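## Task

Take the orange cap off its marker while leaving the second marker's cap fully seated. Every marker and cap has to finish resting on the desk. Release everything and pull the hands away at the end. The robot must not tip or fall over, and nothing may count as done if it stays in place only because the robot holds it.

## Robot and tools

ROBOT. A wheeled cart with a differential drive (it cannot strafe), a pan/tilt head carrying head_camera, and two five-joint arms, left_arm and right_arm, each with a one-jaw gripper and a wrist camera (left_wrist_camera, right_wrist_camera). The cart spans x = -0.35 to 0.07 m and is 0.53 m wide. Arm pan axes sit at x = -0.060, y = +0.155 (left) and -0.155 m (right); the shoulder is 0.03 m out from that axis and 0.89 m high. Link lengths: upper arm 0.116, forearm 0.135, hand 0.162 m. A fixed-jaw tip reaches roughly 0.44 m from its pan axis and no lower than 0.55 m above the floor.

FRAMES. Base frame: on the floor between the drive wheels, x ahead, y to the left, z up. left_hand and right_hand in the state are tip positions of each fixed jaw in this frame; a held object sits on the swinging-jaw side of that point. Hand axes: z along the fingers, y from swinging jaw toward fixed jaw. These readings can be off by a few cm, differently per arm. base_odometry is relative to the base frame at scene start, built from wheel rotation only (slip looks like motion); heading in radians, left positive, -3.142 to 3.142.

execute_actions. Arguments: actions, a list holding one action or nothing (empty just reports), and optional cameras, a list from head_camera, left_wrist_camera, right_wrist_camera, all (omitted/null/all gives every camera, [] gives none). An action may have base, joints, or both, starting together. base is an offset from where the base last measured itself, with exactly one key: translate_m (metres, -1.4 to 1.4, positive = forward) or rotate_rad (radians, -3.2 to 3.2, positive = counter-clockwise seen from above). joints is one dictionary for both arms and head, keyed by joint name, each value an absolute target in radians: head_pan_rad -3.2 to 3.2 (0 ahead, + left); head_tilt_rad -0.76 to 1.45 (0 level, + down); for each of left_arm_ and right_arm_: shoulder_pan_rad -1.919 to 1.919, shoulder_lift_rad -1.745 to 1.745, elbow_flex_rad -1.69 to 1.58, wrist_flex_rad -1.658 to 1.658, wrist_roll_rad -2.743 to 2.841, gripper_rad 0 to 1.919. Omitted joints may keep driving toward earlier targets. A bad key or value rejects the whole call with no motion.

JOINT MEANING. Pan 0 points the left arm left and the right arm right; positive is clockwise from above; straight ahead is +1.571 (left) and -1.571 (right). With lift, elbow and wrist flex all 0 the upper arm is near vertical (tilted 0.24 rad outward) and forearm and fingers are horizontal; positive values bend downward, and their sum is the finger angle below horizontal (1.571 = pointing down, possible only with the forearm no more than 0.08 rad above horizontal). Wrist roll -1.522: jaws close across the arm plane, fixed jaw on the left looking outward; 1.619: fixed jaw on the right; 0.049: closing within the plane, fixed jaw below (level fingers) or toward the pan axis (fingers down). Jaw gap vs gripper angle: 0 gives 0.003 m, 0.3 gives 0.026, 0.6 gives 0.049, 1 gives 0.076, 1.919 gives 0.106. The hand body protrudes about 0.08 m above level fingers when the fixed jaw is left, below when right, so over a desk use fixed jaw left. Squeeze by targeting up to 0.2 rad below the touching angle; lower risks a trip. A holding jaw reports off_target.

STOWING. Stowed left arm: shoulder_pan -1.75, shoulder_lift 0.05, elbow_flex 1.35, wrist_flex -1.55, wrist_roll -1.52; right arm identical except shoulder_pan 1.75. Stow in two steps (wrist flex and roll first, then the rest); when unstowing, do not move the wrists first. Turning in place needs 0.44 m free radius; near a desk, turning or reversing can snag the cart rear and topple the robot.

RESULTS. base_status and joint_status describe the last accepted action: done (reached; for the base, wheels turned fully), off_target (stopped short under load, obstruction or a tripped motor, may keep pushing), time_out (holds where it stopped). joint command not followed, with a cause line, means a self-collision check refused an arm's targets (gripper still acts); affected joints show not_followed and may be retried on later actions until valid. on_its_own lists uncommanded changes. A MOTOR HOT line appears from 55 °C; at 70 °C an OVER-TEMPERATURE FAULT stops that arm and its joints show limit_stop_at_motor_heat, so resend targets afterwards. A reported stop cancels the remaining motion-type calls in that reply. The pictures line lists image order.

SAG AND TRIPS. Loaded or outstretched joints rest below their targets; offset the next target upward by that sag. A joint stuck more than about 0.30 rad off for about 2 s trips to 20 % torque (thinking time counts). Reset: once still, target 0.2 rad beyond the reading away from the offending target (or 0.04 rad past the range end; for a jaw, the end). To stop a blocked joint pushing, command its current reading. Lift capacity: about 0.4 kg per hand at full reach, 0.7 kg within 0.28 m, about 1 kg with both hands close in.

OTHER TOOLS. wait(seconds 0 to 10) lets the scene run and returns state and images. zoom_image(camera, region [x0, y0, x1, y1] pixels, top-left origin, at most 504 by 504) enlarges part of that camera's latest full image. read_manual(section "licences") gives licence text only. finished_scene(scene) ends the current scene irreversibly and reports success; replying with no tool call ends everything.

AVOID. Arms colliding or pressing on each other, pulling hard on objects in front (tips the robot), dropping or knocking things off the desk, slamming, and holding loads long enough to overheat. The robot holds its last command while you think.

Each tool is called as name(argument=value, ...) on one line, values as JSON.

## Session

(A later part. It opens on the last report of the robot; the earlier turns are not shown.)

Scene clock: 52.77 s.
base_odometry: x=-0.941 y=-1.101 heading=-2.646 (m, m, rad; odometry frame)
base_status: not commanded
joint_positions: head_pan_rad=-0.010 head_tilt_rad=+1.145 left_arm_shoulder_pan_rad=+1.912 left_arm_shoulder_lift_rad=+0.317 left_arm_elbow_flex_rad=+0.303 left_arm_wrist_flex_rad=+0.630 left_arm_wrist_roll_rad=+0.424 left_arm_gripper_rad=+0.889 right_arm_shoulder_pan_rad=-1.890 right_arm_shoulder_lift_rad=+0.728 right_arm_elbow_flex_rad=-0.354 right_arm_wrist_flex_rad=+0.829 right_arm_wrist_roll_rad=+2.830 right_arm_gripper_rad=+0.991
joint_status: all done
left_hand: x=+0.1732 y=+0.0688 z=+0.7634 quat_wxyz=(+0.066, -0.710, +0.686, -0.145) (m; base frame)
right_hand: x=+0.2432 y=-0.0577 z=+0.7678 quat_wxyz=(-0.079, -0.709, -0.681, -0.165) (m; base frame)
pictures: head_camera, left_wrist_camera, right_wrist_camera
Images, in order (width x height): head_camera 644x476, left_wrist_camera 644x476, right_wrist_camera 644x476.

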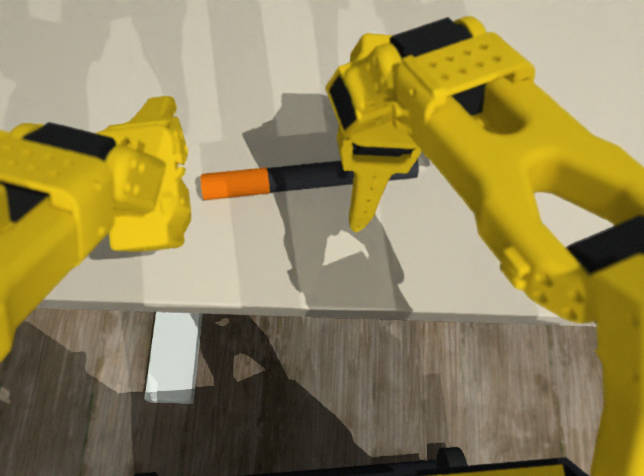

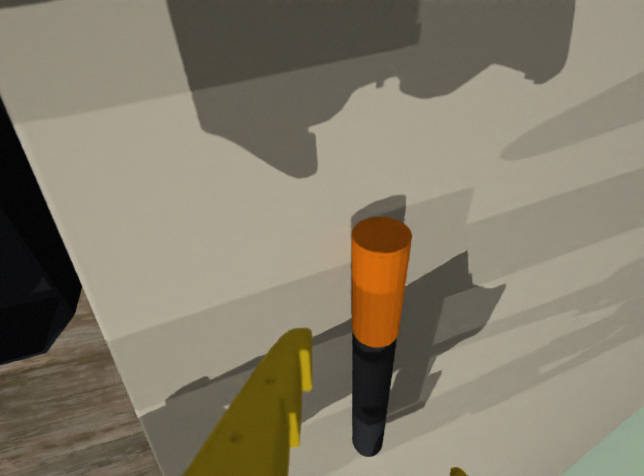

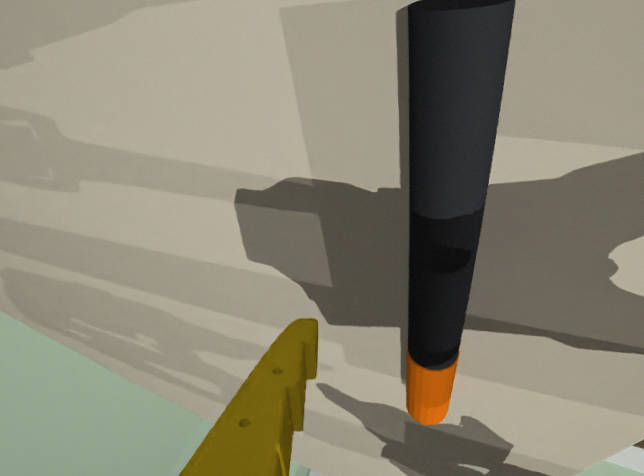

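execute_actions(actions=[{"joints":{"left_arm_shoulder_lift_rad":0.17,"right_arm_shoulder_lift_rad":0.55}}], cameras=[])

execute_actions(actions=[{"base":{"rotate_rad":-0.1},"joints":{"right_arm_shoulder_pan_rad":-1.915,"left_arm_wrist_roll_rad":0.5}}], cameras=[])

execute_actions(actions=[{"joints":{"left_arm_shoulder_lift_rad":0.32,"right_arm_shoulder_lift_rad":0.68}}])

Scene clock: 54.43 s.
base_odometry: x=-0.941 y=-1.101 heading=-2.646 (m, m, rad; odometry frame)
base_status: not commanded
joint_positions: head_pan_rad=-0.010 head_tilt_rad=+1.145 left_arm_shoulder_pan_rad=+1.912 left_arm_shoulder_lift_rad=+0.216 left_arm_elbow_flex_rad=+0.304 left_arm_wrist_flex_rad=+0.630 left_arm_wrist_roll_rad=+0.424 left_arm_gripper_rad=+0.889 right_arm_shoulder_pan_rad=-1.890 right_arm_shoulder_lift_rad=+0.607 right_arm_elbow_flex_rad=-0.354 right_arm_wrist_flex_rad=+0.829 right_arm_wrist_roll_rad=+2.830 right_arm_gripper_rad=+0.991
joint_status: all done
left_hand: x=+0.1843 y=+0.0648 z=+0.7859 quat_wxyz=(+0.086, -0.703, +0.680, -0.190) (m; base frame)
right_hand: x=+0.2557 y=-0.0536 z=+0.8036 quat_wxyz=(-0.104, -0.700, -0.672, -0.218) (m; base frame)
pictures: none
No camera images: the call's "cameras" was empty. Leave "cameras" out to get every camera's image.

Scene clock: 55.27 s.
base_odometry: x=-0.942 y=-1.102 heading=-2.747 (m, m, rad; odometry frame)
base_status: done
joint_positions: head_pan_rad=-0.010 head_tilt_rad=+1.145 left_arm_shoulder_pan_rad=+1.913 left_arm_shoulder_lift_rad=+0.216 left_arm_elbow_flex_rad=+0.304 left_arm_wrist_flex_rad=+0.630 left_arm_wrist_roll_rad=+0.493 left_arm_gripper_rad=+0.889 right_arm_shoulder_pan_rad=-1.901 right_arm_shoulder_lift_rad=+0.607 right_arm_elbow_flex_rad=-0.354 right_arm_wrist_flex_rad=+0.829 right_arm_wrist_roll_rad=+2.830 right_arm_gripper_rad=+0.991
joint_status: all done
joint sent to its limit — the command would take right_arm_shoulder_pan_rad past its lower limit, so that joint was sent only as far as its limit.
left_hand: x=+0.1842 y=+0.0639 z=+0.7860 quat_wxyz=(+0.080, -0.726, +0.655, -0.193) (m; base frame)
right_hand: x=+0.2546 y=-0.0502 z=+0.8036 quat_wxyz=(-0.103, -0.696, -0.676, -0.219) (m; base frame)
pictures: none
No camera images: the call's "cameras" was empty. Leave "cameras" out to get every camera's image.

Scene clock: 56.00 s.
base_odometry: x=-0.942 y=-1.102 heading=-2.747 (m, m, rad; odometry frame)
base_status: not commanded
joint_positions: head_pan_rad=-0.010 head_tilt_rad=+1.145 left_arm_shoulder_pan_rad=+1.913 left_arm_shoulder_lift_rad=+0.329 left_arm_elbow_flex_rad=+0.304 left_arm_wrist_flex_rad=+0.630 left_arm_wrist_roll_rad=+0.493 left_arm_gripper_rad=+0.889 right_arm_shoulder_pan_rad=-1.901 right_arm_shoulder_lift_rad=+0.698 right_arm_elbow_flex_rad=-0.354 right_arm_wrist_flex_rad=+0.829 right_arm_wrist_roll_rad=+2.830 right_arm_gripper_rad=+0.991
joint_status: all done
left_hand: x=+0.1713 y=+0.0685 z=+0.7606 quat_wxyz=(+0.058, -0.733, +0.662, -0.141) (m; base frame)
right_hand: x=+0.2457 y=-0.0532 z=+0.7767 quat_wxyz=(-0.084, -0.704, -0.683, -0.179) (m; base frame)
pictures: head_camera, left_wrist_camera, right_wrist_camera
Images, in order (width x height): head_camera 644x476, left_wrist_camera 644x476, right_wrist_camera 644x476.

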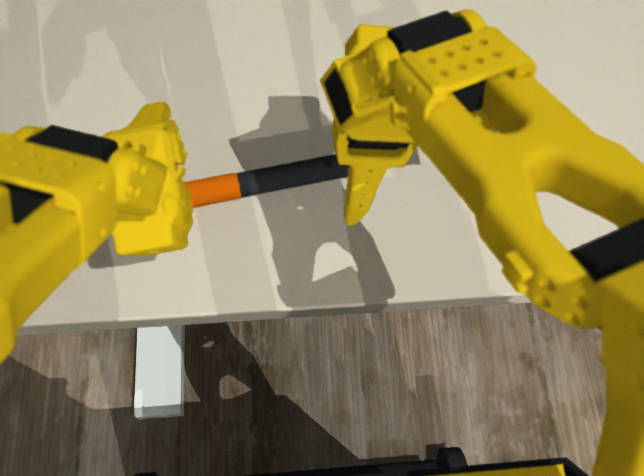

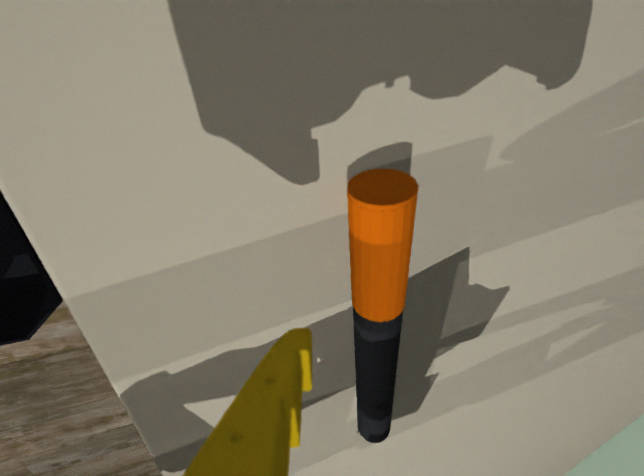

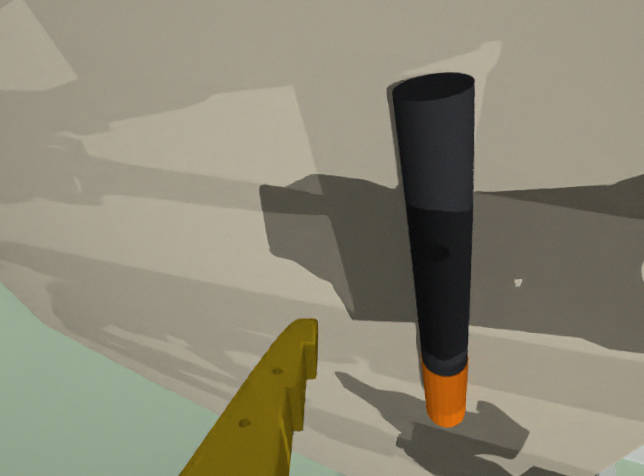

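execute_actions(actions=[{"joints":{"left_arm_shoulder_lift_rad":0.38,"left_arm_elbow_flex_rad":0.27,"right_arm_shoulder_lift_rad":0.76}}])

Scene clock: 56.87 s.
base_odometry: x=-0.942 y=-1.102 heading=-2.747 (m, m, rad; odometry frame)
base_status: not commanded
joint_positions: head_pan_rad=-0.010 head_tilt_rad=+1.145 left_arm_shoulder_pan_rad=+1.913 left_arm_shoulder_lift_rad=+0.389 left_arm_elbow_flex_rad=+0.298 left_arm_wrist_flex_rad=+0.630 left_arm_wrist_roll_rad=+0.493 left_arm_gripper_rad=+0.889 right_arm_shoulder_pan_rad=-1.901 right_arm_shoulder_lift_rad=+0.779 right_arm_elbow_flex_rad=-0.354 right_arm_wrist_flex_rad=+0.829 right_arm_wrist_roll_rad=+2.830 right_arm_gripper_rad=+0.991
joint_status: all done
left_hand: x=+0.1648 y=+0.0708 z=+0.7488 quat_wxyz=(+0.048, -0.736, +0.665, -0.117) (m; base frame)
right_hand: x=+0.2357 y=-0.0566 z=+0.7534 quat_wxyz=(-0.067, -0.709, -0.688, -0.143) (m; base frame)
pictures: head_camera, left_wrist_camera, right_wrist_camera
Images, in order (width x height): head_camera 644x476, left_wrist_camera 644x476, right_wrist_camera 644x476.

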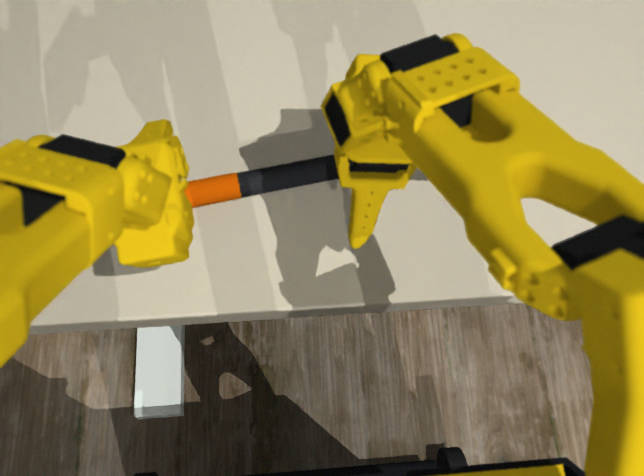

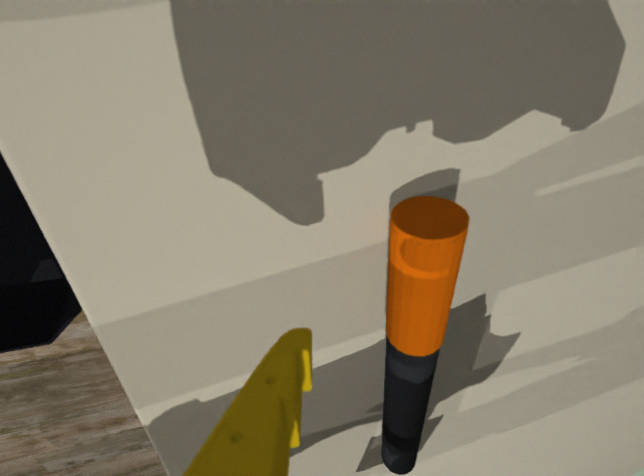

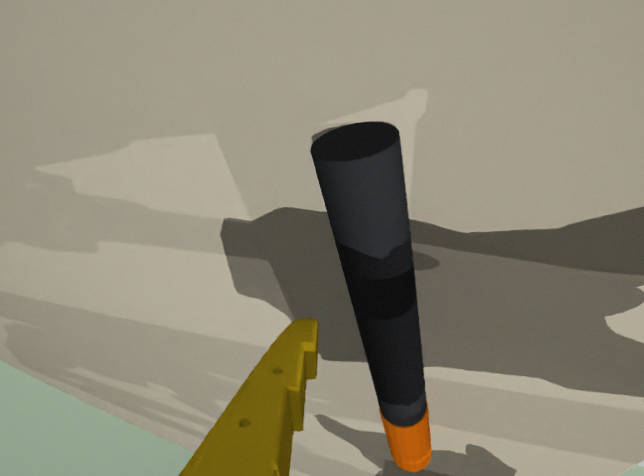

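execute_actions(actions=[{"joints":{"left_arm_shoulder_lift_rad":0.45,"left_arm_elbow_flex_rad":0.22,"right_arm_shoulder_lift_rad":0.81,"right_arm_elbow_flex_rad":-0.39}}])

Scene clock: 57.83 s.
base_odometry: x=-0.942 y=-1.102 heading=-2.747 (m, m, rad; odometry frame)
base_status: not commanded
joint_positions: head_pan_rad=-0.010 head_tilt_rad=+1.145 left_arm_shoulder_pan_rad=+1.913 left_arm_shoulder_lift_rad=+0.460 left_arm_elbow_flex_rad=+0.246 left_arm_wrist_flex_rad=+0.630 left_arm_wrist_roll_rad=+0.493 left_arm_gripper_rad=+0.889 right_arm_shoulder_pan_rad=-1.901 right_arm_shoulder_lift_rad=+0.828 right_arm_elbow_flex_rad=-0.354 right_arm_wrist_flex_rad=+0.829 right_arm_wrist_roll_rad=+2.830 right_arm_gripper_rad=+0.991
joint_status: all done
left_hand: x=+0.1667 y=+0.0702 z=+0.7411 quat_wxyz=(+0.045, -0.737, +0.666, -0.108) (m; base frame)
right_hand: x=+0.2289 y=-0.0590 z=+0.7398 quat_wxyz=(-0.057, -0.711, -0.690, -0.121) (m; base frame)
pictures: head_camera, left_wrist_camera, right_wrist_camera
Images, in order (width x height): head_camera 644x476, left_wrist_camera 644x476, right_wrist_camera 644x476.

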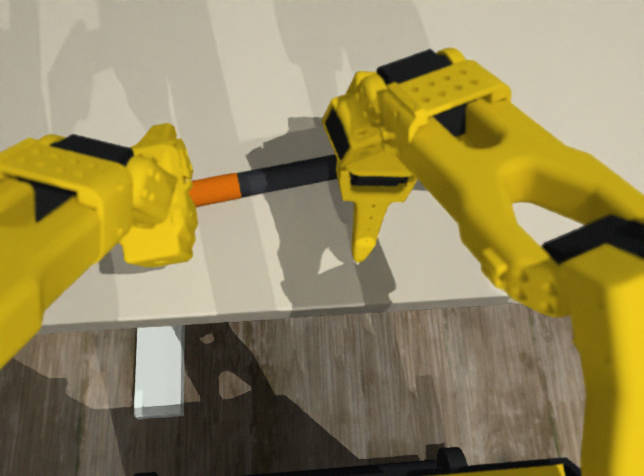

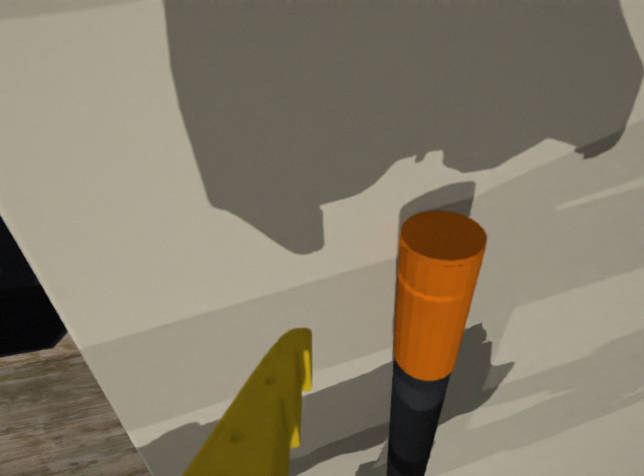

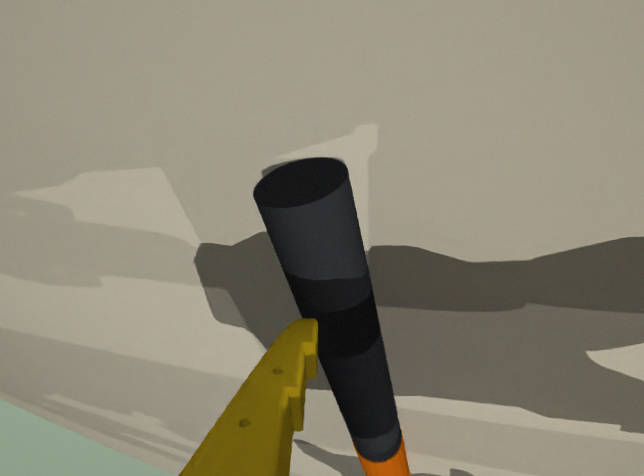

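execute_actions(actions=[{"joints":{"left_arm_shoulder_lift_rad":0.50,"left_arm_elbow_flex_rad":0.17,"right_arm_elbow_flex_rad":-0.48,"right_arm_wrist_flex_rad":0.88}}])

Scene clock: 58.77 s.
base_odometry: x=-0.942 y=-1.102 heading=-2.747 (m, m, rad; odometry frame)
base_status: not commanded
joint_positions: head_pan_rad=-0.010 head_tilt_rad=+1.145 left_arm_shoulder_pan_rad=+1.913 left_arm_shoulder_lift_rad=+0.510 left_arm_elbow_flex_rad=+0.197 left_arm_wrist_flex_rad=+0.630 left_arm_wrist_roll_rad=+0.493 left_arm_gripper_rad=+0.889 right_arm_shoulder_pan_rad=-1.901 right_arm_shoulder_lift_rad=+0.830 right_arm_elbow_flex_rad=-0.445 right_arm_wrist_flex_rad=+0.875 right_arm_wrist_roll_rad=+2.830 right_arm_gripper_rad=+0.991
joint_status: all done
left_hand: x=+0.1704 y=+0.0688 z=+0.7370 quat_wxyz=(+0.044, -0.737, +0.666, -0.108) (m; base frame)
right_hand: x=+0.2395 y=-0.0554 z=+0.7530 quat_wxyz=(-0.066, -0.709, -0.688, -0.140) (m; base frame)
pictures: head_camera, left_wrist_camera, right_wrist_camera
Images, in order (width x height): head_camera 644x476, left_wrist_camera 644x476, right_wrist_camera 644x476.

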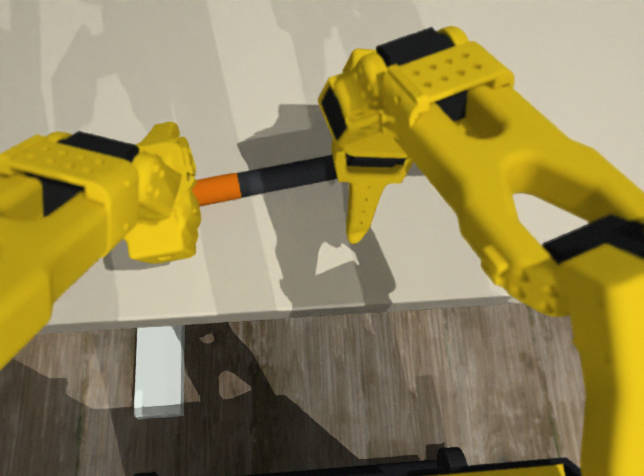

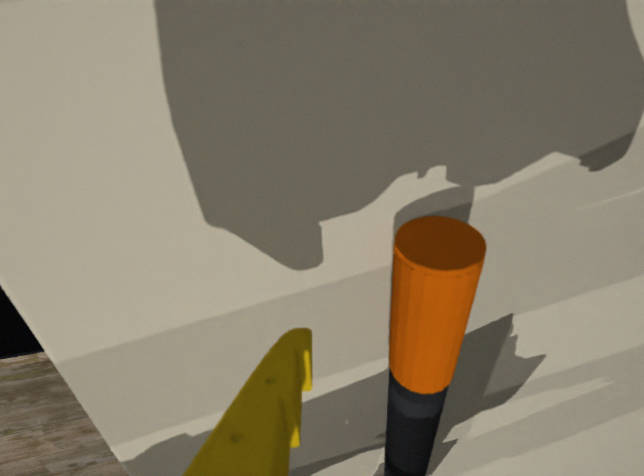

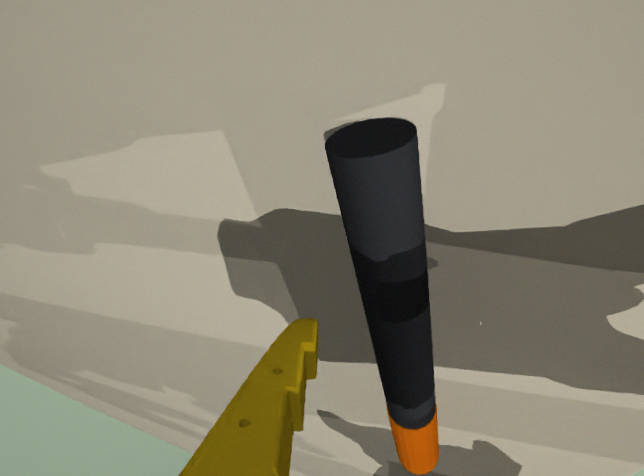

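execute_actions(actions=[{"joints":{"left_arm_shoulder_lift_rad":0.57,"left_arm_elbow_flex_rad":0.10,"right_arm_shoulder_lift_rad":0.89,"right_arm_elbow_flex_rad":-0.53}}])

Scene clock: 59.73 s.
base_odometry: x=-0.942 y=-1.102 heading=-2.747 (m, m, rad; odometry frame)
base_status: not commanded
joint_positions: head_pan_rad=-0.010 head_tilt_rad=+1.145 left_arm_shoulder_pan_rad=+1.913 left_arm_shoulder_lift_rad=+0.581 left_arm_elbow_flex_rad=+0.127 left_arm_wrist_flex_rad=+0.630 left_arm_wrist_roll_rad=+0.493 left_arm_gripper_rad=+0.889 right_arm_shoulder_pan_rad=-1.901 right_arm_shoulder_lift_rad=+0.909 right_arm_elbow_flex_rad=-0.494 right_arm_wrist_flex_rad=+0.875 right_arm_wrist_roll_rad=+2.830 right_arm_gripper_rad=+0.991
joint_status: all done
left_hand: x=+0.1759 y=+0.0669 z=+0.7312 quat_wxyz=(+0.044, -0.737, +0.666, -0.108) (m; base frame)
right_hand: x=+0.2376 y=-0.0560 z=+0.7392 quat_wxyz=(-0.060, -0.711, -0.689, -0.126) (m; base frame)
pictures: head_camera, left_wrist_camera, right_wrist_camera
Images, in order (width x height): head_camera 644x476, left_wrist_camera 644x476, right_wrist_camera 644x476.

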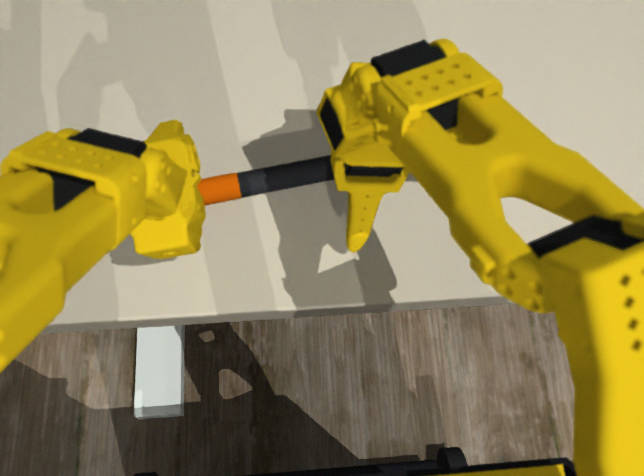

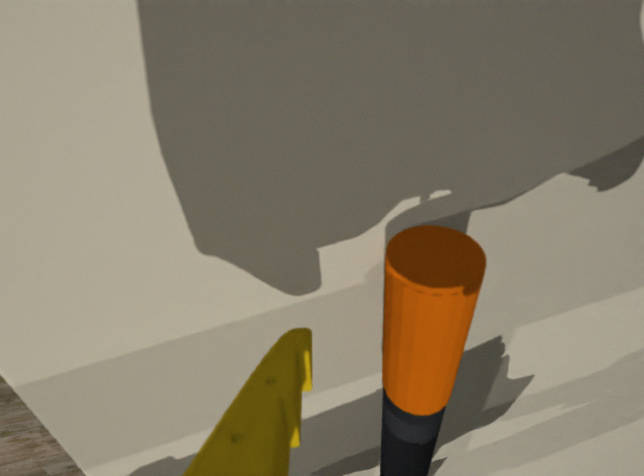

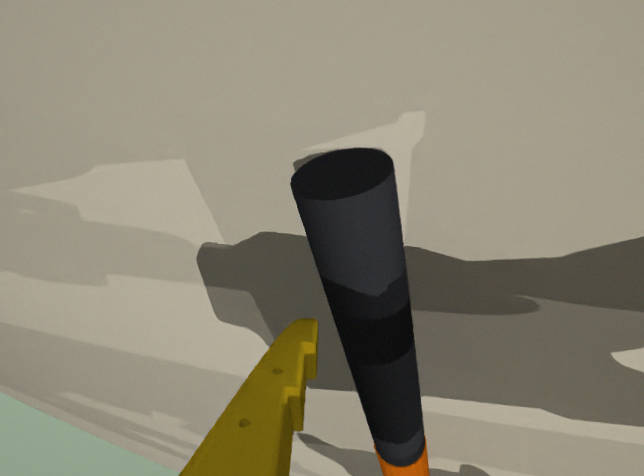

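Try closing the right; lower left slightly more.

execute_actions(actions=[{"joints":{"left_arm_shoulder_lift_rad":0.63,"left_arm_elbow_flex_rad":0.05,"right_arm_gripper_rad":0.0}}])

Scene clock: 61.07 s.
base_odometry: x=-0.942 y=-1.102 heading=-2.747 (m, m, rad; odometry frame)
base_status: not commanded
joint_positions: head_pan_rad=-0.010 head_tilt_rad=+1.145 left_arm_shoulder_pan_rad=+1.913 left_arm_shoulder_lift_rad=+0.642 left_arm_elbow_flex_rad=+0.076 left_arm_wrist_flex_rad=+0.630 left_arm_wrist_roll_rad=+0.493 left_arm_gripper_rad=+0.889 right_arm_shoulder_pan_rad=-1.901 right_arm_shoulder_lift_rad=+0.909 right_arm_elbow_flex_rad=-0.494 right_arm_wrist_flex_rad=+0.875 right_arm_wrist_roll_rad=+2.830 right_arm_gripper_rad=+0.010
joint_status: all done
left_hand: x=+0.1778 y=+0.0662 z=+0.7244 quat_wxyz=(+0.042, -0.738, +0.666, -0.103) (m; base frame)
right_hand: x=+0.2376 y=-0.0560 z=+0.7392 quat_wxyz=(-0.060, -0.711, -0.689, -0.126) (m; base frame)
pictures: head_camera, left_wrist_camera, right_wrist_camera
Images, in order (width x height): head_camera 644x476, left_wrist_camera 644x476, right_wrist_camera 644x476.

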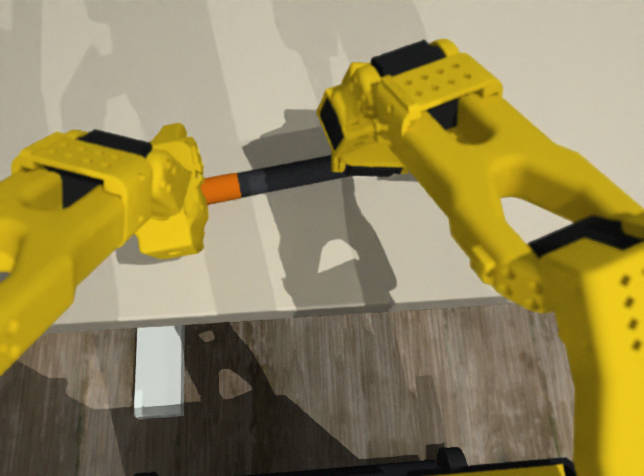

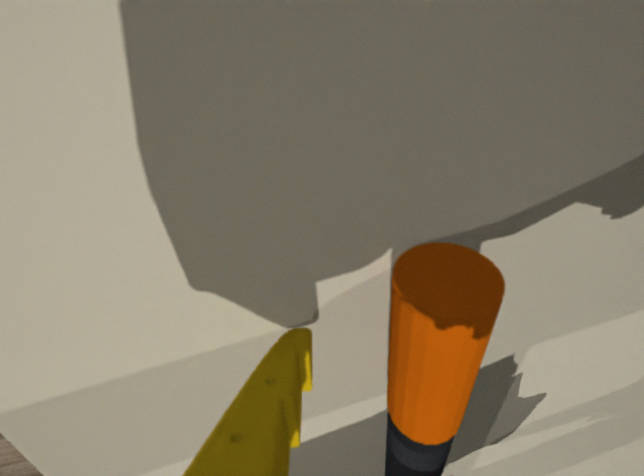

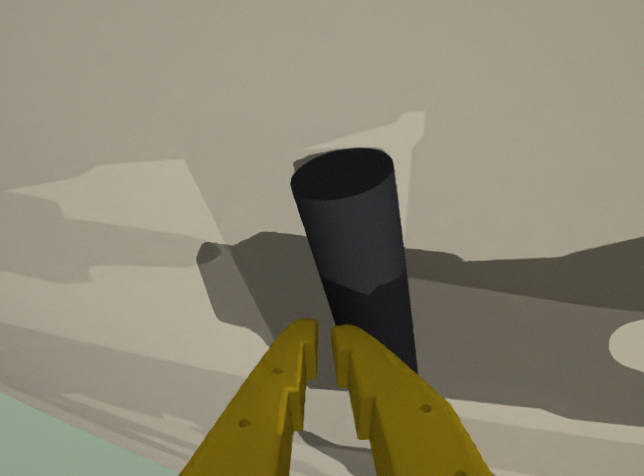

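execute_actions(actions=[{"joints":{"right_arm_gripper_rad":1.0}}], cameras=[])

execute_actions(actions=[{"joints":{"right_arm_shoulder_lift_rad":0.99,"right_arm_elbow_flex_rad":-0.66,"right_arm_wrist_flex_rad":0.92}}])

Scene clock: 62.50 s.
base_odometry: x=-0.942 y=-1.102 heading=-2.747 (m, m, rad; odometry frame)
base_status: not commanded
joint_positions: head_pan_rad=-0.010 head_tilt_rad=+1.145 left_arm_shoulder_pan_rad=+1.913 left_arm_shoulder_lift_rad=+0.642 left_arm_elbow_flex_rad=+0.076 left_arm_wrist_flex_rad=+0.630 left_arm_wrist_roll_rad=+0.493 left_arm_gripper_rad=+0.889 right_arm_shoulder_pan_rad=-1.901 right_arm_shoulder_lift_rad=+0.909 right_arm_elbow_flex_rad=-0.494 right_arm_wrist_flex_rad=+0.875 right_arm_wrist_roll_rad=+2.830 right_arm_gripper_rad=+0.990
joint_status: all done
left_hand: x=+0.1778 y=+0.0662 z=+0.7244 quat_wxyz=(+0.042, -0.738, +0.666, -0.103) (m; base frame)
right_hand: x=+0.2376 y=-0.0560 z=+0.7392 quat_wxyz=(-0.060, -0.711, -0.689, -0.126) (m; base frame)
pictures: none
No camera images: the call's "cameras" was empty. Leave "cameras" out to get every camera's image.

Scene clock: 63.30 s.
base_odometry: x=-0.942 y=-1.102 heading=-2.747 (m, m, rad; odometry frame)
base_status: not commanded
joint_positions: head_pan_rad=-0.010 head_tilt_rad=+1.145 left_arm_shoulder_pan_rad=+1.913 left_arm_shoulder_lift_rad=+0.642 left_arm_elbow_flex_rad=+0.076 left_arm_wrist_flex_rad=+0.630 left_arm_wrist_roll_rad=+0.493 left_arm_gripper_rad=+0.889 right_arm_shoulder_pan_rad=-1.901 right_arm_shoulder_lift_rad=+1.011 right_arm_elbow_flex_rad=-0.624 right_arm_wrist_flex_rad=+0.915 right_arm_wrist_roll_rad=+2.830 right_arm_gripper_rad=+0.991
joint_status: all done
left_hand: x=+0.1778 y=+0.0662 z=+0.7244 quat_wxyz=(+0.042, -0.738, +0.666, -0.103) (m; base frame)
right_hand: x=+0.2413 y=-0.0547 z=+0.7313 quat_wxyz=(-0.057, -0.711, -0.690, -0.122) (m; base frame)
pictures: head_camera, left_wrist_camera, right_wrist_camera
Images, in order (width x height): head_camera 644x476, left_wrist_camera 644x476, right_wrist_camera 644x476.

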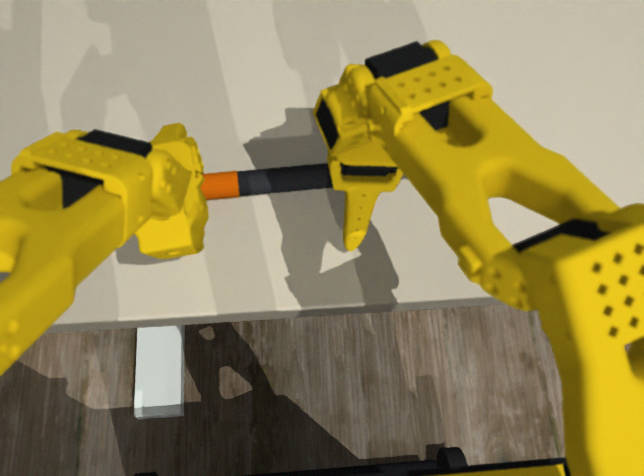

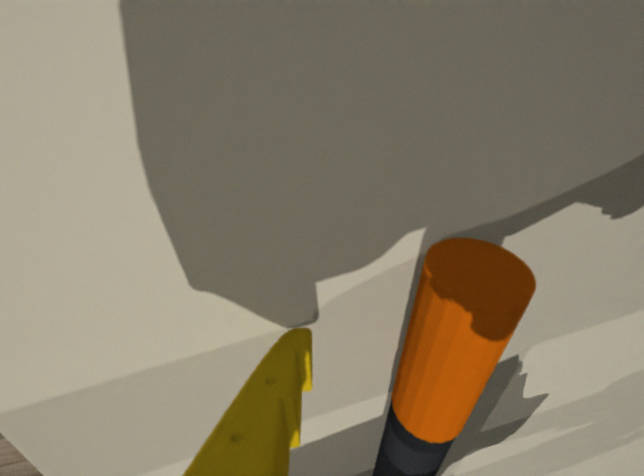

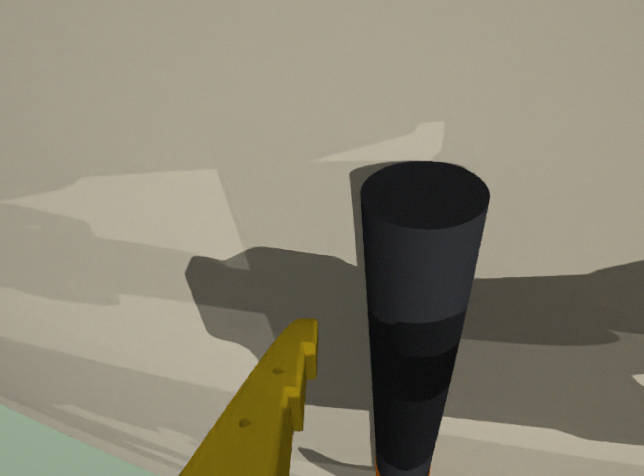

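execute_actions(actions=[{"joints":{"right_arm_shoulder_lift_rad":1.03,"right_arm_elbow_flex_rad":-0.66}}], cameras=["right_wrist_camera"])

execute_actions(actions=[{"joints":{"right_arm_gripper_rad":0.0}}])

Scene clock: 64.10 s.
base_odometry: x=-0.942 y=-1.102 heading=-2.747 (m, m, rad; odometry frame)
base_status: not commanded
joint_positions: head_pan_rad=-0.010 head_tilt_rad=+1.145 left_arm_shoulder_pan_rad=+1.913 left_arm_shoulder_lift_rad=+0.642 left_arm_elbow_flex_rad=+0.076 left_arm_wrist_flex_rad=+0.630 left_arm_wrist_roll_rad=+0.493 left_arm_gripper_rad=+0.889 right_arm_shoulder_pan_rad=-1.901 right_arm_shoulder_lift_rad=+1.051 right_arm_elbow_flex_rad=-0.627 right_arm_wrist_flex_rad=+0.915 right_arm_wrist_roll_rad=+2.830 right_arm_gripper_rad=+0.991
joint_status: all done
left_hand: x=+0.1778 y=+0.0662 z=+0.7244 quat_wxyz=(+0.042, -0.738, +0.666, -0.103) (m; base frame)
right_hand: x=+0.2356 y=-0.0567 z=+0.7205 quat_wxyz=(-0.050, -0.713, -0.692, -0.105) (m; base frame)
pictures: right_wrist_camera
Images, in order (width x height): right_wrist_camera 644x476.

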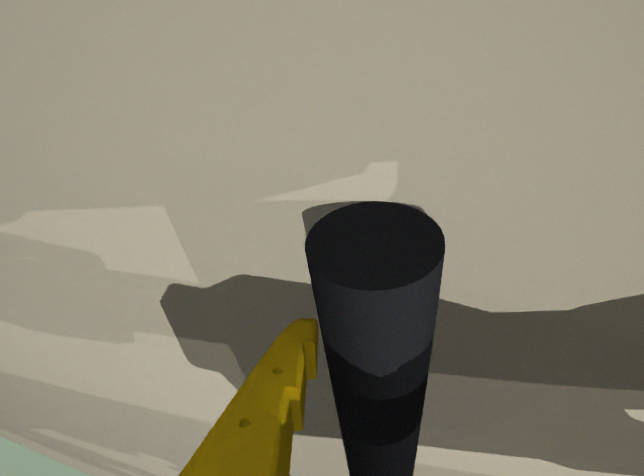

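Scene clock: 65.13 s.
base_odometry: x=-0.942 y=-1.102 heading=-2.747 (m, m, rad; odometry frame)
base_status: not commanded
joint_positions: head_pan_rad=-0.010 head_tilt_rad=+1.145 left_arm_shoulder_pan_rad=+1.913 left_arm_shoulder_lift_rad=+0.642 left_arm_elbow_flex_rad=+0.076 left_arm_wrist_flex_rad=+0.630 left_arm_wrist_roll_rad=+0.493 left_arm_gripper_rad=+0.889 right_arm_shoulder_pan_rad=-1.902 right_arm_shoulder_lift_rad=+1.049 right_arm_elbow_flex_rad=-0.650 right_arm_wrist_flex_rad=+0.919 right_arm_wrist_roll_rad=+2.830 right_arm_gripper_rad=+0.207
joint_status: right_arm_gripper_rad off_target (ended at +0.207, target +0.000)
left_hand: x=+0.1778 y=+0.0662 z=+0.7244 quat_wxyz=(+0.042, -0.738, +0.666, -0.103) (m; base frame)
right_hand: x=+0.2394 y=-0.0549 z=+0.7247 quat_wxyz=(-0.054, -0.711, -0.691, -0.114) (m; base frame)
pictures: head_camera, left_wrist_camera, right_wrist_camera
Images, in order (width x height): head_camera 644x476, left_wrist_camera 644x476, right_wrist_camera 644x476.

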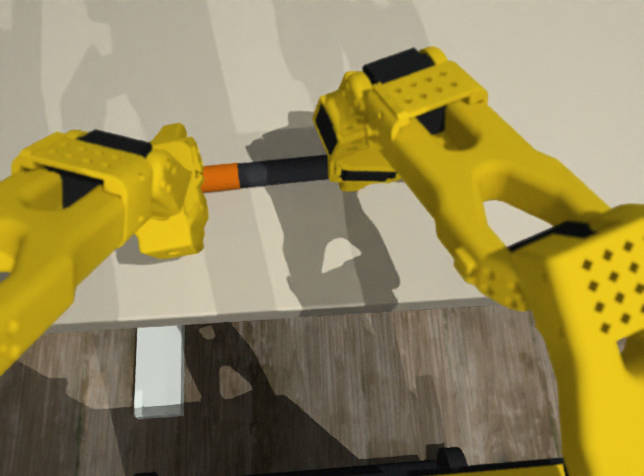

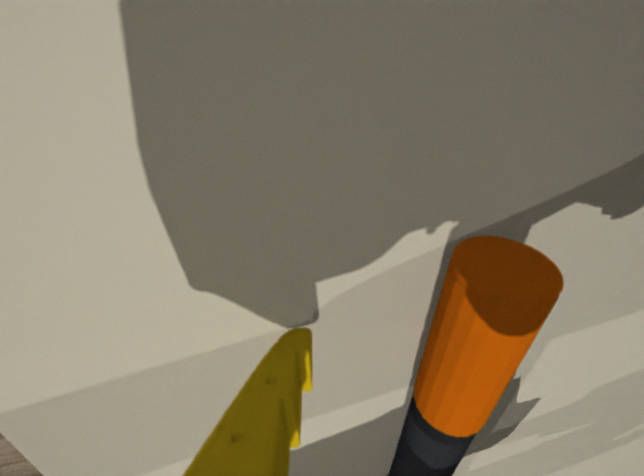

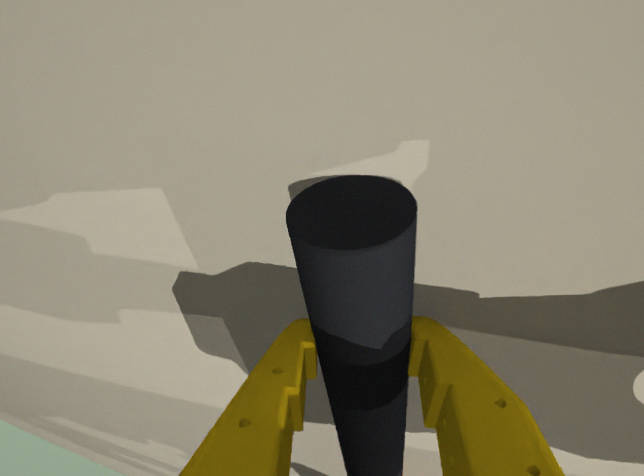

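execute_actions(actions=[{"joints":{"left_arm_shoulder_lift_rad":0.71,"left_arm_elbow_flex_rad":-0.10}}], cameras=["left_wrist_camera"])

execute_actions(actions=[{"joints":{"left_arm_gripper_rad":0.0}}])

Scene clock: 66.77 s.
base_odometry: x=-0.942 y=-1.102 heading=-2.747 (m, m, rad; odometry frame)
base_status: not commanded
joint_positions: head_pan_rad=-0.010 head_tilt_rad=+1.145 left_arm_shoulder_pan_rad=+1.913 left_arm_shoulder_lift_rad=+0.724 left_arm_elbow_flex_rad=-0.071 left_arm_wrist_flex_rad=+0.630 left_arm_wrist_roll_rad=+0.493 left_arm_gripper_rad=+0.889 right_arm_shoulder_pan_rad=-1.902 right_arm_shoulder_lift_rad=+1.049 right_arm_elbow_flex_rad=-0.650 right_arm_wrist_flex_rad=+0.919 right_arm_wrist_roll_rad=+2.830 right_arm_gripper_rad=+0.207
joint_status: all done
left_hand: x=+0.1980 y=+0.0590 z=+0.7262 quat_wxyz=(+0.055, -0.734, +0.663, -0.133) (m; base frame)
right_hand: x=+0.2394 y=-0.0549 z=+0.7247 quat_wxyz=(-0.054, -0.711, -0.691, -0.114) (m; base frame)
pictures: left_wrist_camera
Images, in order (width x height): left_wrist_camera 644x476.

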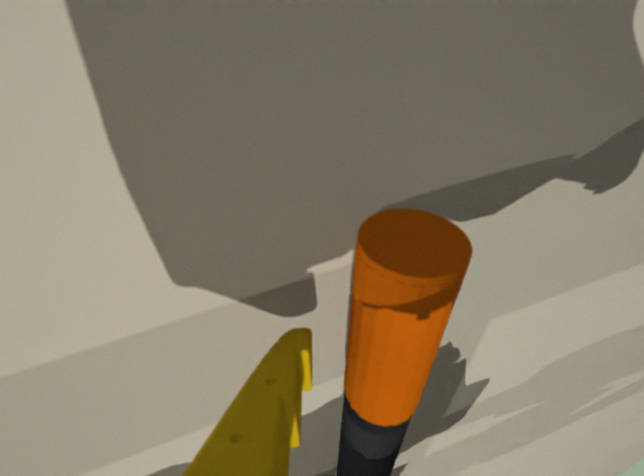

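Scene clock: 67.77 s.
base_odometry: x=-0.942 y=-1.102 heading=-2.747 (m, m, rad; odometry frame)
base_status: not commanded
joint_positions: head_pan_rad=-0.010 head_tilt_rad=+1.145 left_arm_shoulder_pan_rad=+1.913 left_arm_shoulder_lift_rad=+0.724 left_arm_elbow_flex_rad=-0.085 left_arm_wrist_flex_rad=+0.624 left_arm_wrist_roll_rad=+0.493 left_arm_gripper_rad=+0.199 right_arm_shoulder_pan_rad=-1.904 right_arm_shoulder_lift_rad=+1.049 right_arm_elbow_flex_rad=-0.650 right_arm_wrist_flex_rad=+0.921 right_arm_wrist_roll_rad=+2.836 right_arm_gripper_rad=+0.208
joint_status: left_arm_gripper_rad off_target (ended at +0.199, target +0.000)
left_hand: x=+0.2019 y=+0.0576 z=+0.7285 quat_wxyz=(+0.059, -0.733, +0.662, -0.142) (m; base frame)
right_hand: x=+0.2390 y=-0.0544 z=+0.7247 quat_wxyz=(-0.054, -0.709, -0.694, -0.113) (m; base frame)
pictures: head_camera, left_wrist_camera, right_wrist_camera
Images, in order (width x height): head_camera 644x476, left_wrist_camera 644x476, right_wrist_camera 644x476.

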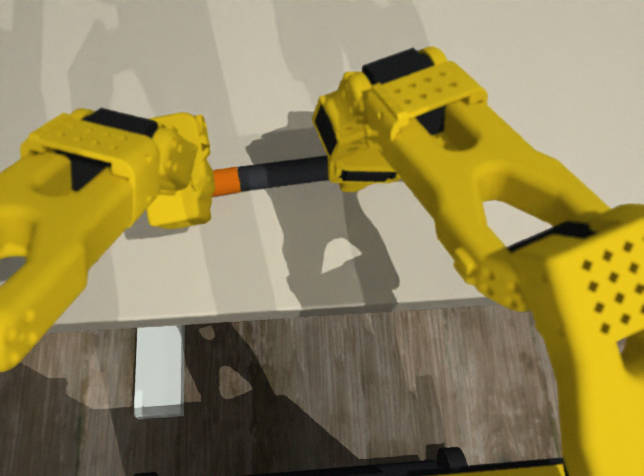

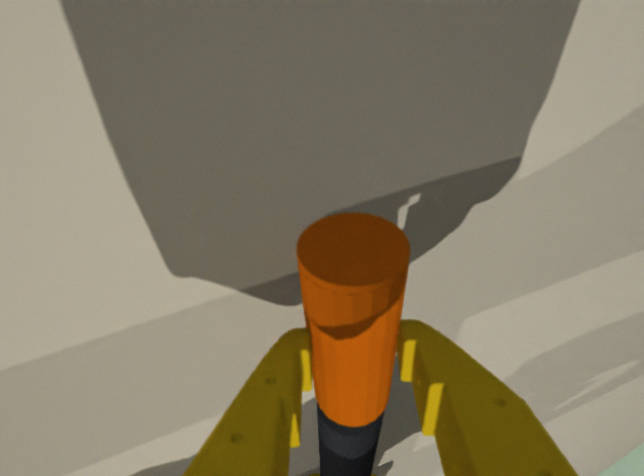

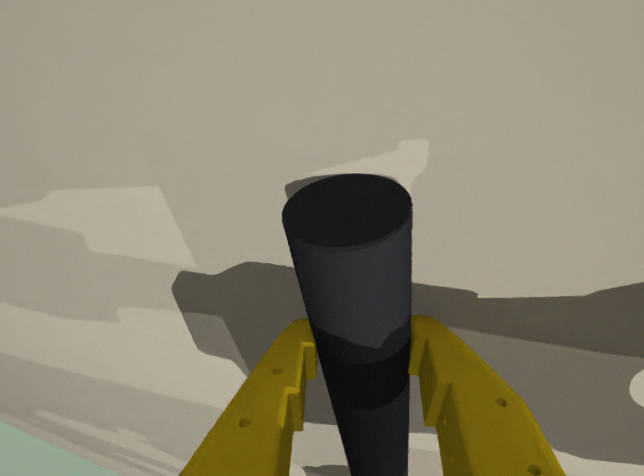

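Both gripped. Pull apart by panning.

execute_actions(actions=[{"joints":{"left_arm_shoulder_pan_rad":1.75,"right_arm_shoulder_pan_rad":-1.80}}])

Scene clock: 68.77 s.
base_odometry: x=-0.942 y=-1.102 heading=-2.747 (m, m, rad; odometry frame)
base_status: not commanded
joint_positions: head_pan_rad=-0.010 head_tilt_rad=+1.145 left_arm_shoulder_pan_rad=+1.757 left_arm_shoulder_lift_rad=+0.725 left_arm_elbow_flex_rad=-0.085 left_arm_wrist_flex_rad=+0.622 left_arm_wrist_roll_rad=+0.493 left_arm_gripper_rad=+0.198 right_arm_shoulder_pan_rad=-1.812 right_arm_shoulder_lift_rad=+1.049 right_arm_elbow_flex_rad=-0.650 right_arm_wrist_flex_rad=+0.921 right_arm_wrist_roll_rad=+2.836 right_arm_gripper_rad=+0.207
joint_status: all done
left_hand: x=+0.2138 y=+0.0996 z=+0.7282 quat_wxyz=(+0.070, -0.783, +0.603, -0.137) (m; base frame)
right_hand: x=+0.2470 y=-0.0824 z=+0.7247 quat_wxyz=(-0.059, -0.740, -0.661, -0.111) (m; base frame)
pictures: head_camera, left_wrist_camera, right_wrist_camera
Images, in order (width x height): head_camera 644x476, left_wrist_camera 644x476, right_wrist_camera 644x476.

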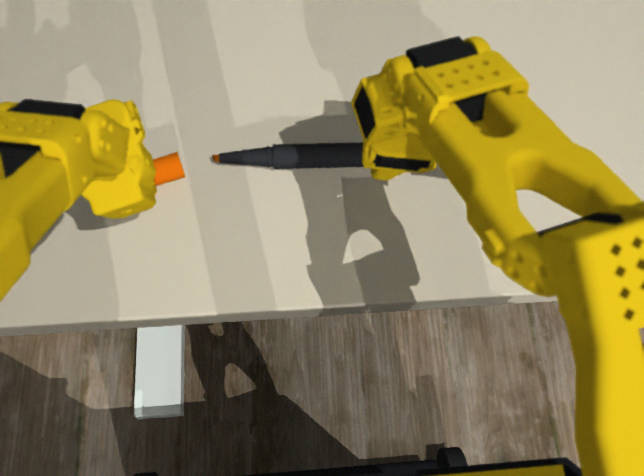

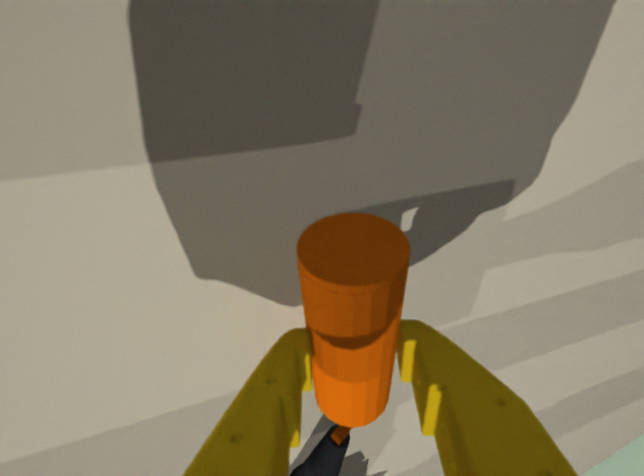

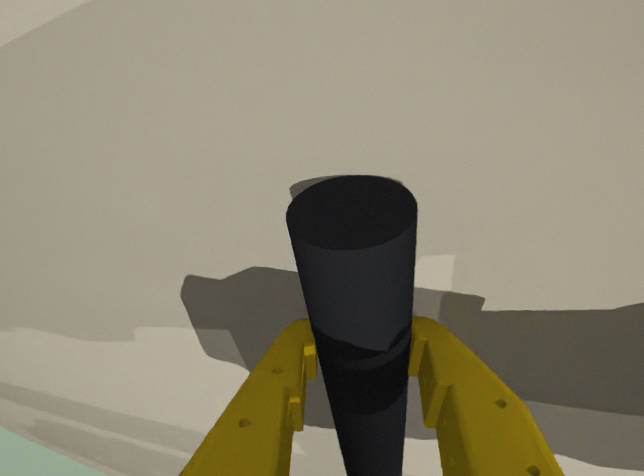

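Uncapped. Release, lift, back away.

execute_actions(actions=[{"joints":{"left_arm_gripper_rad":0.6,"right_arm_gripper_rad":0.6}}], cameras=[])

execute_actions(actions=[{"joints":{"left_arm_shoulder_lift_rad":0.4,"right_arm_shoulder_lift_rad":0.7}}], cameras=[])

execute_actions(actions=[{"base":{"translate_m":-0.4},"joints":{"head_tilt_rad":0.7}}], cameras=["head_camera"])

Scene clock: 69.97 s.
base_odometry: x=-0.942 y=-1.102 heading=-2.747 (m, m, rad; odometry frame)
base_status: not commanded
joint_positions: head_pan_rad=-0.010 head_tilt_rad=+1.145 left_arm_shoulder_pan_rad=+1.757 left_arm_shoulder_lift_rad=+0.725 left_arm_elbow_flex_rad=-0.085 left_arm_wrist_flex_rad=+0.622 left_arm_wrist_roll_rad=+0.493 left_arm_gripper_rad=+0.588 right_arm_shoulder_pan_rad=-1.809 right_arm_shoulder_lift_rad=+1.043 right_arm_elbow_flex_rad=-0.657 right_arm_wrist_flex_rad=+0.921 right_arm_wrist_roll_rad=+2.836 right_arm_gripper_rad=+0.588
joint_status: all done
left_hand: x=+0.2138 y=+0.0996 z=+0.7282 quat_wxyz=(+0.070, -0.783, +0.603, -0.137) (m; base frame)
right_hand: x=+0.2494 y=-0.0828 z=+0.7275 quat_wxyz=(-0.062, -0.740, -0.659, -0.116) (m; base frame)
pictures: none
No camera images: the call's "cameras" was empty. Leave "cameras" out to get every camera's image.

Scene clock: 70.93 s.
base_odometry: x=-0.942 y=-1.102 heading=-2.747 (m, m, rad; odometry frame)
base_status: not commanded
joint_positions: head_pan_rad=-0.010 head_tilt_rad=+1.145 left_arm_shoulder_pan_rad=+1.757 left_arm_shoulder_lift_rad=+0.454 left_arm_elbow_flex_rad=-0.085 left_arm_wrist_flex_rad=+0.622 left_arm_wrist_roll_rad=+0.493 left_arm_gripper_rad=+0.589 right_arm_shoulder_pan_rad=-1.809 right_arm_shoulder_lift_rad=+0.761 right_arm_elbow_flex_rad=-0.655 right_arm_wrist_flex_rad=+0.921 right_arm_wrist_roll_rad=+2.836 right_arm_gripper_rad=+0.591
joint_status: all done
left_hand: x=+0.2486 y=+0.0931 z=+0.8010 quat_wxyz=(+0.130, -0.759, +0.585, -0.255) (m; base frame)
right_hand: x=+0.2832 y=-0.0746 z=+0.8137 quat_wxyz=(-0.126, -0.719, -0.640, -0.237) (m; base frame)
pictures: none
No camera images: the call's "cameras" was empty. Leave "cameras" out to get every camera's image.

Scene clock: 73.70 s.
base_odometry: x=-0.572 y=-0.949 heading=-2.749 (m, m, rad; odometry frame)
base_status: done
joint_positions: head_pan_rad=-0.010 head_tilt_rad=+0.714 left_arm_shoulder_pan_rad=+1.757 left_arm_shoulder_lift_rad=+0.454 left_arm_elbow_flex_rad=-0.085 left_arm_wrist_flex_rad=+0.622 left_arm_wrist_roll_rad=+0.493 left_arm_gripper_rad=+0.589 right_arm_shoulder_pan_rad=-1.809 right_arm_shoulder_lift_rad=+0.761 right_arm_elbow_flex_rad=-0.655 right_arm_wrist_flex_rad=+0.921 right_arm_wrist_roll_rad=+2.836 right_arm_gripper_rad=+0.591
joint_status: all done
left_hand: x=+0.2486 y=+0.0931 z=+0.8010 quat_wxyz=(+0.130, -0.759, +0.585, -0.255) (m; base frame)
right_hand: x=+0.2832 y=-0.0746 z=+0.8137 quat_wxyz=(-0.126, -0.719, -0.640, -0.237) (m; base frame)
pictures: head_camera
Images, in order (width x height): head_camera 644x476.

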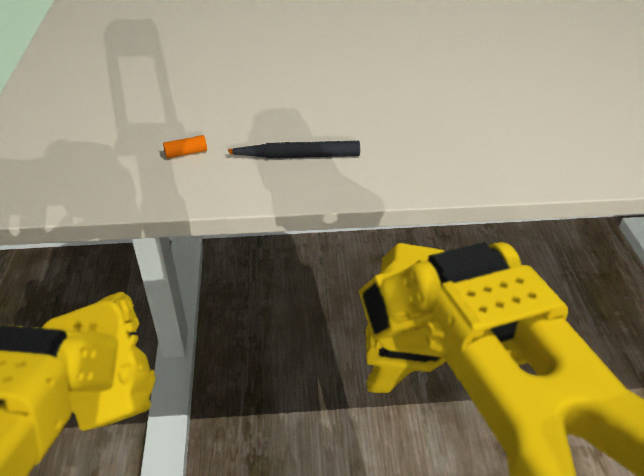

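finished_scene(scene=1)

The scene is finished: the task was done.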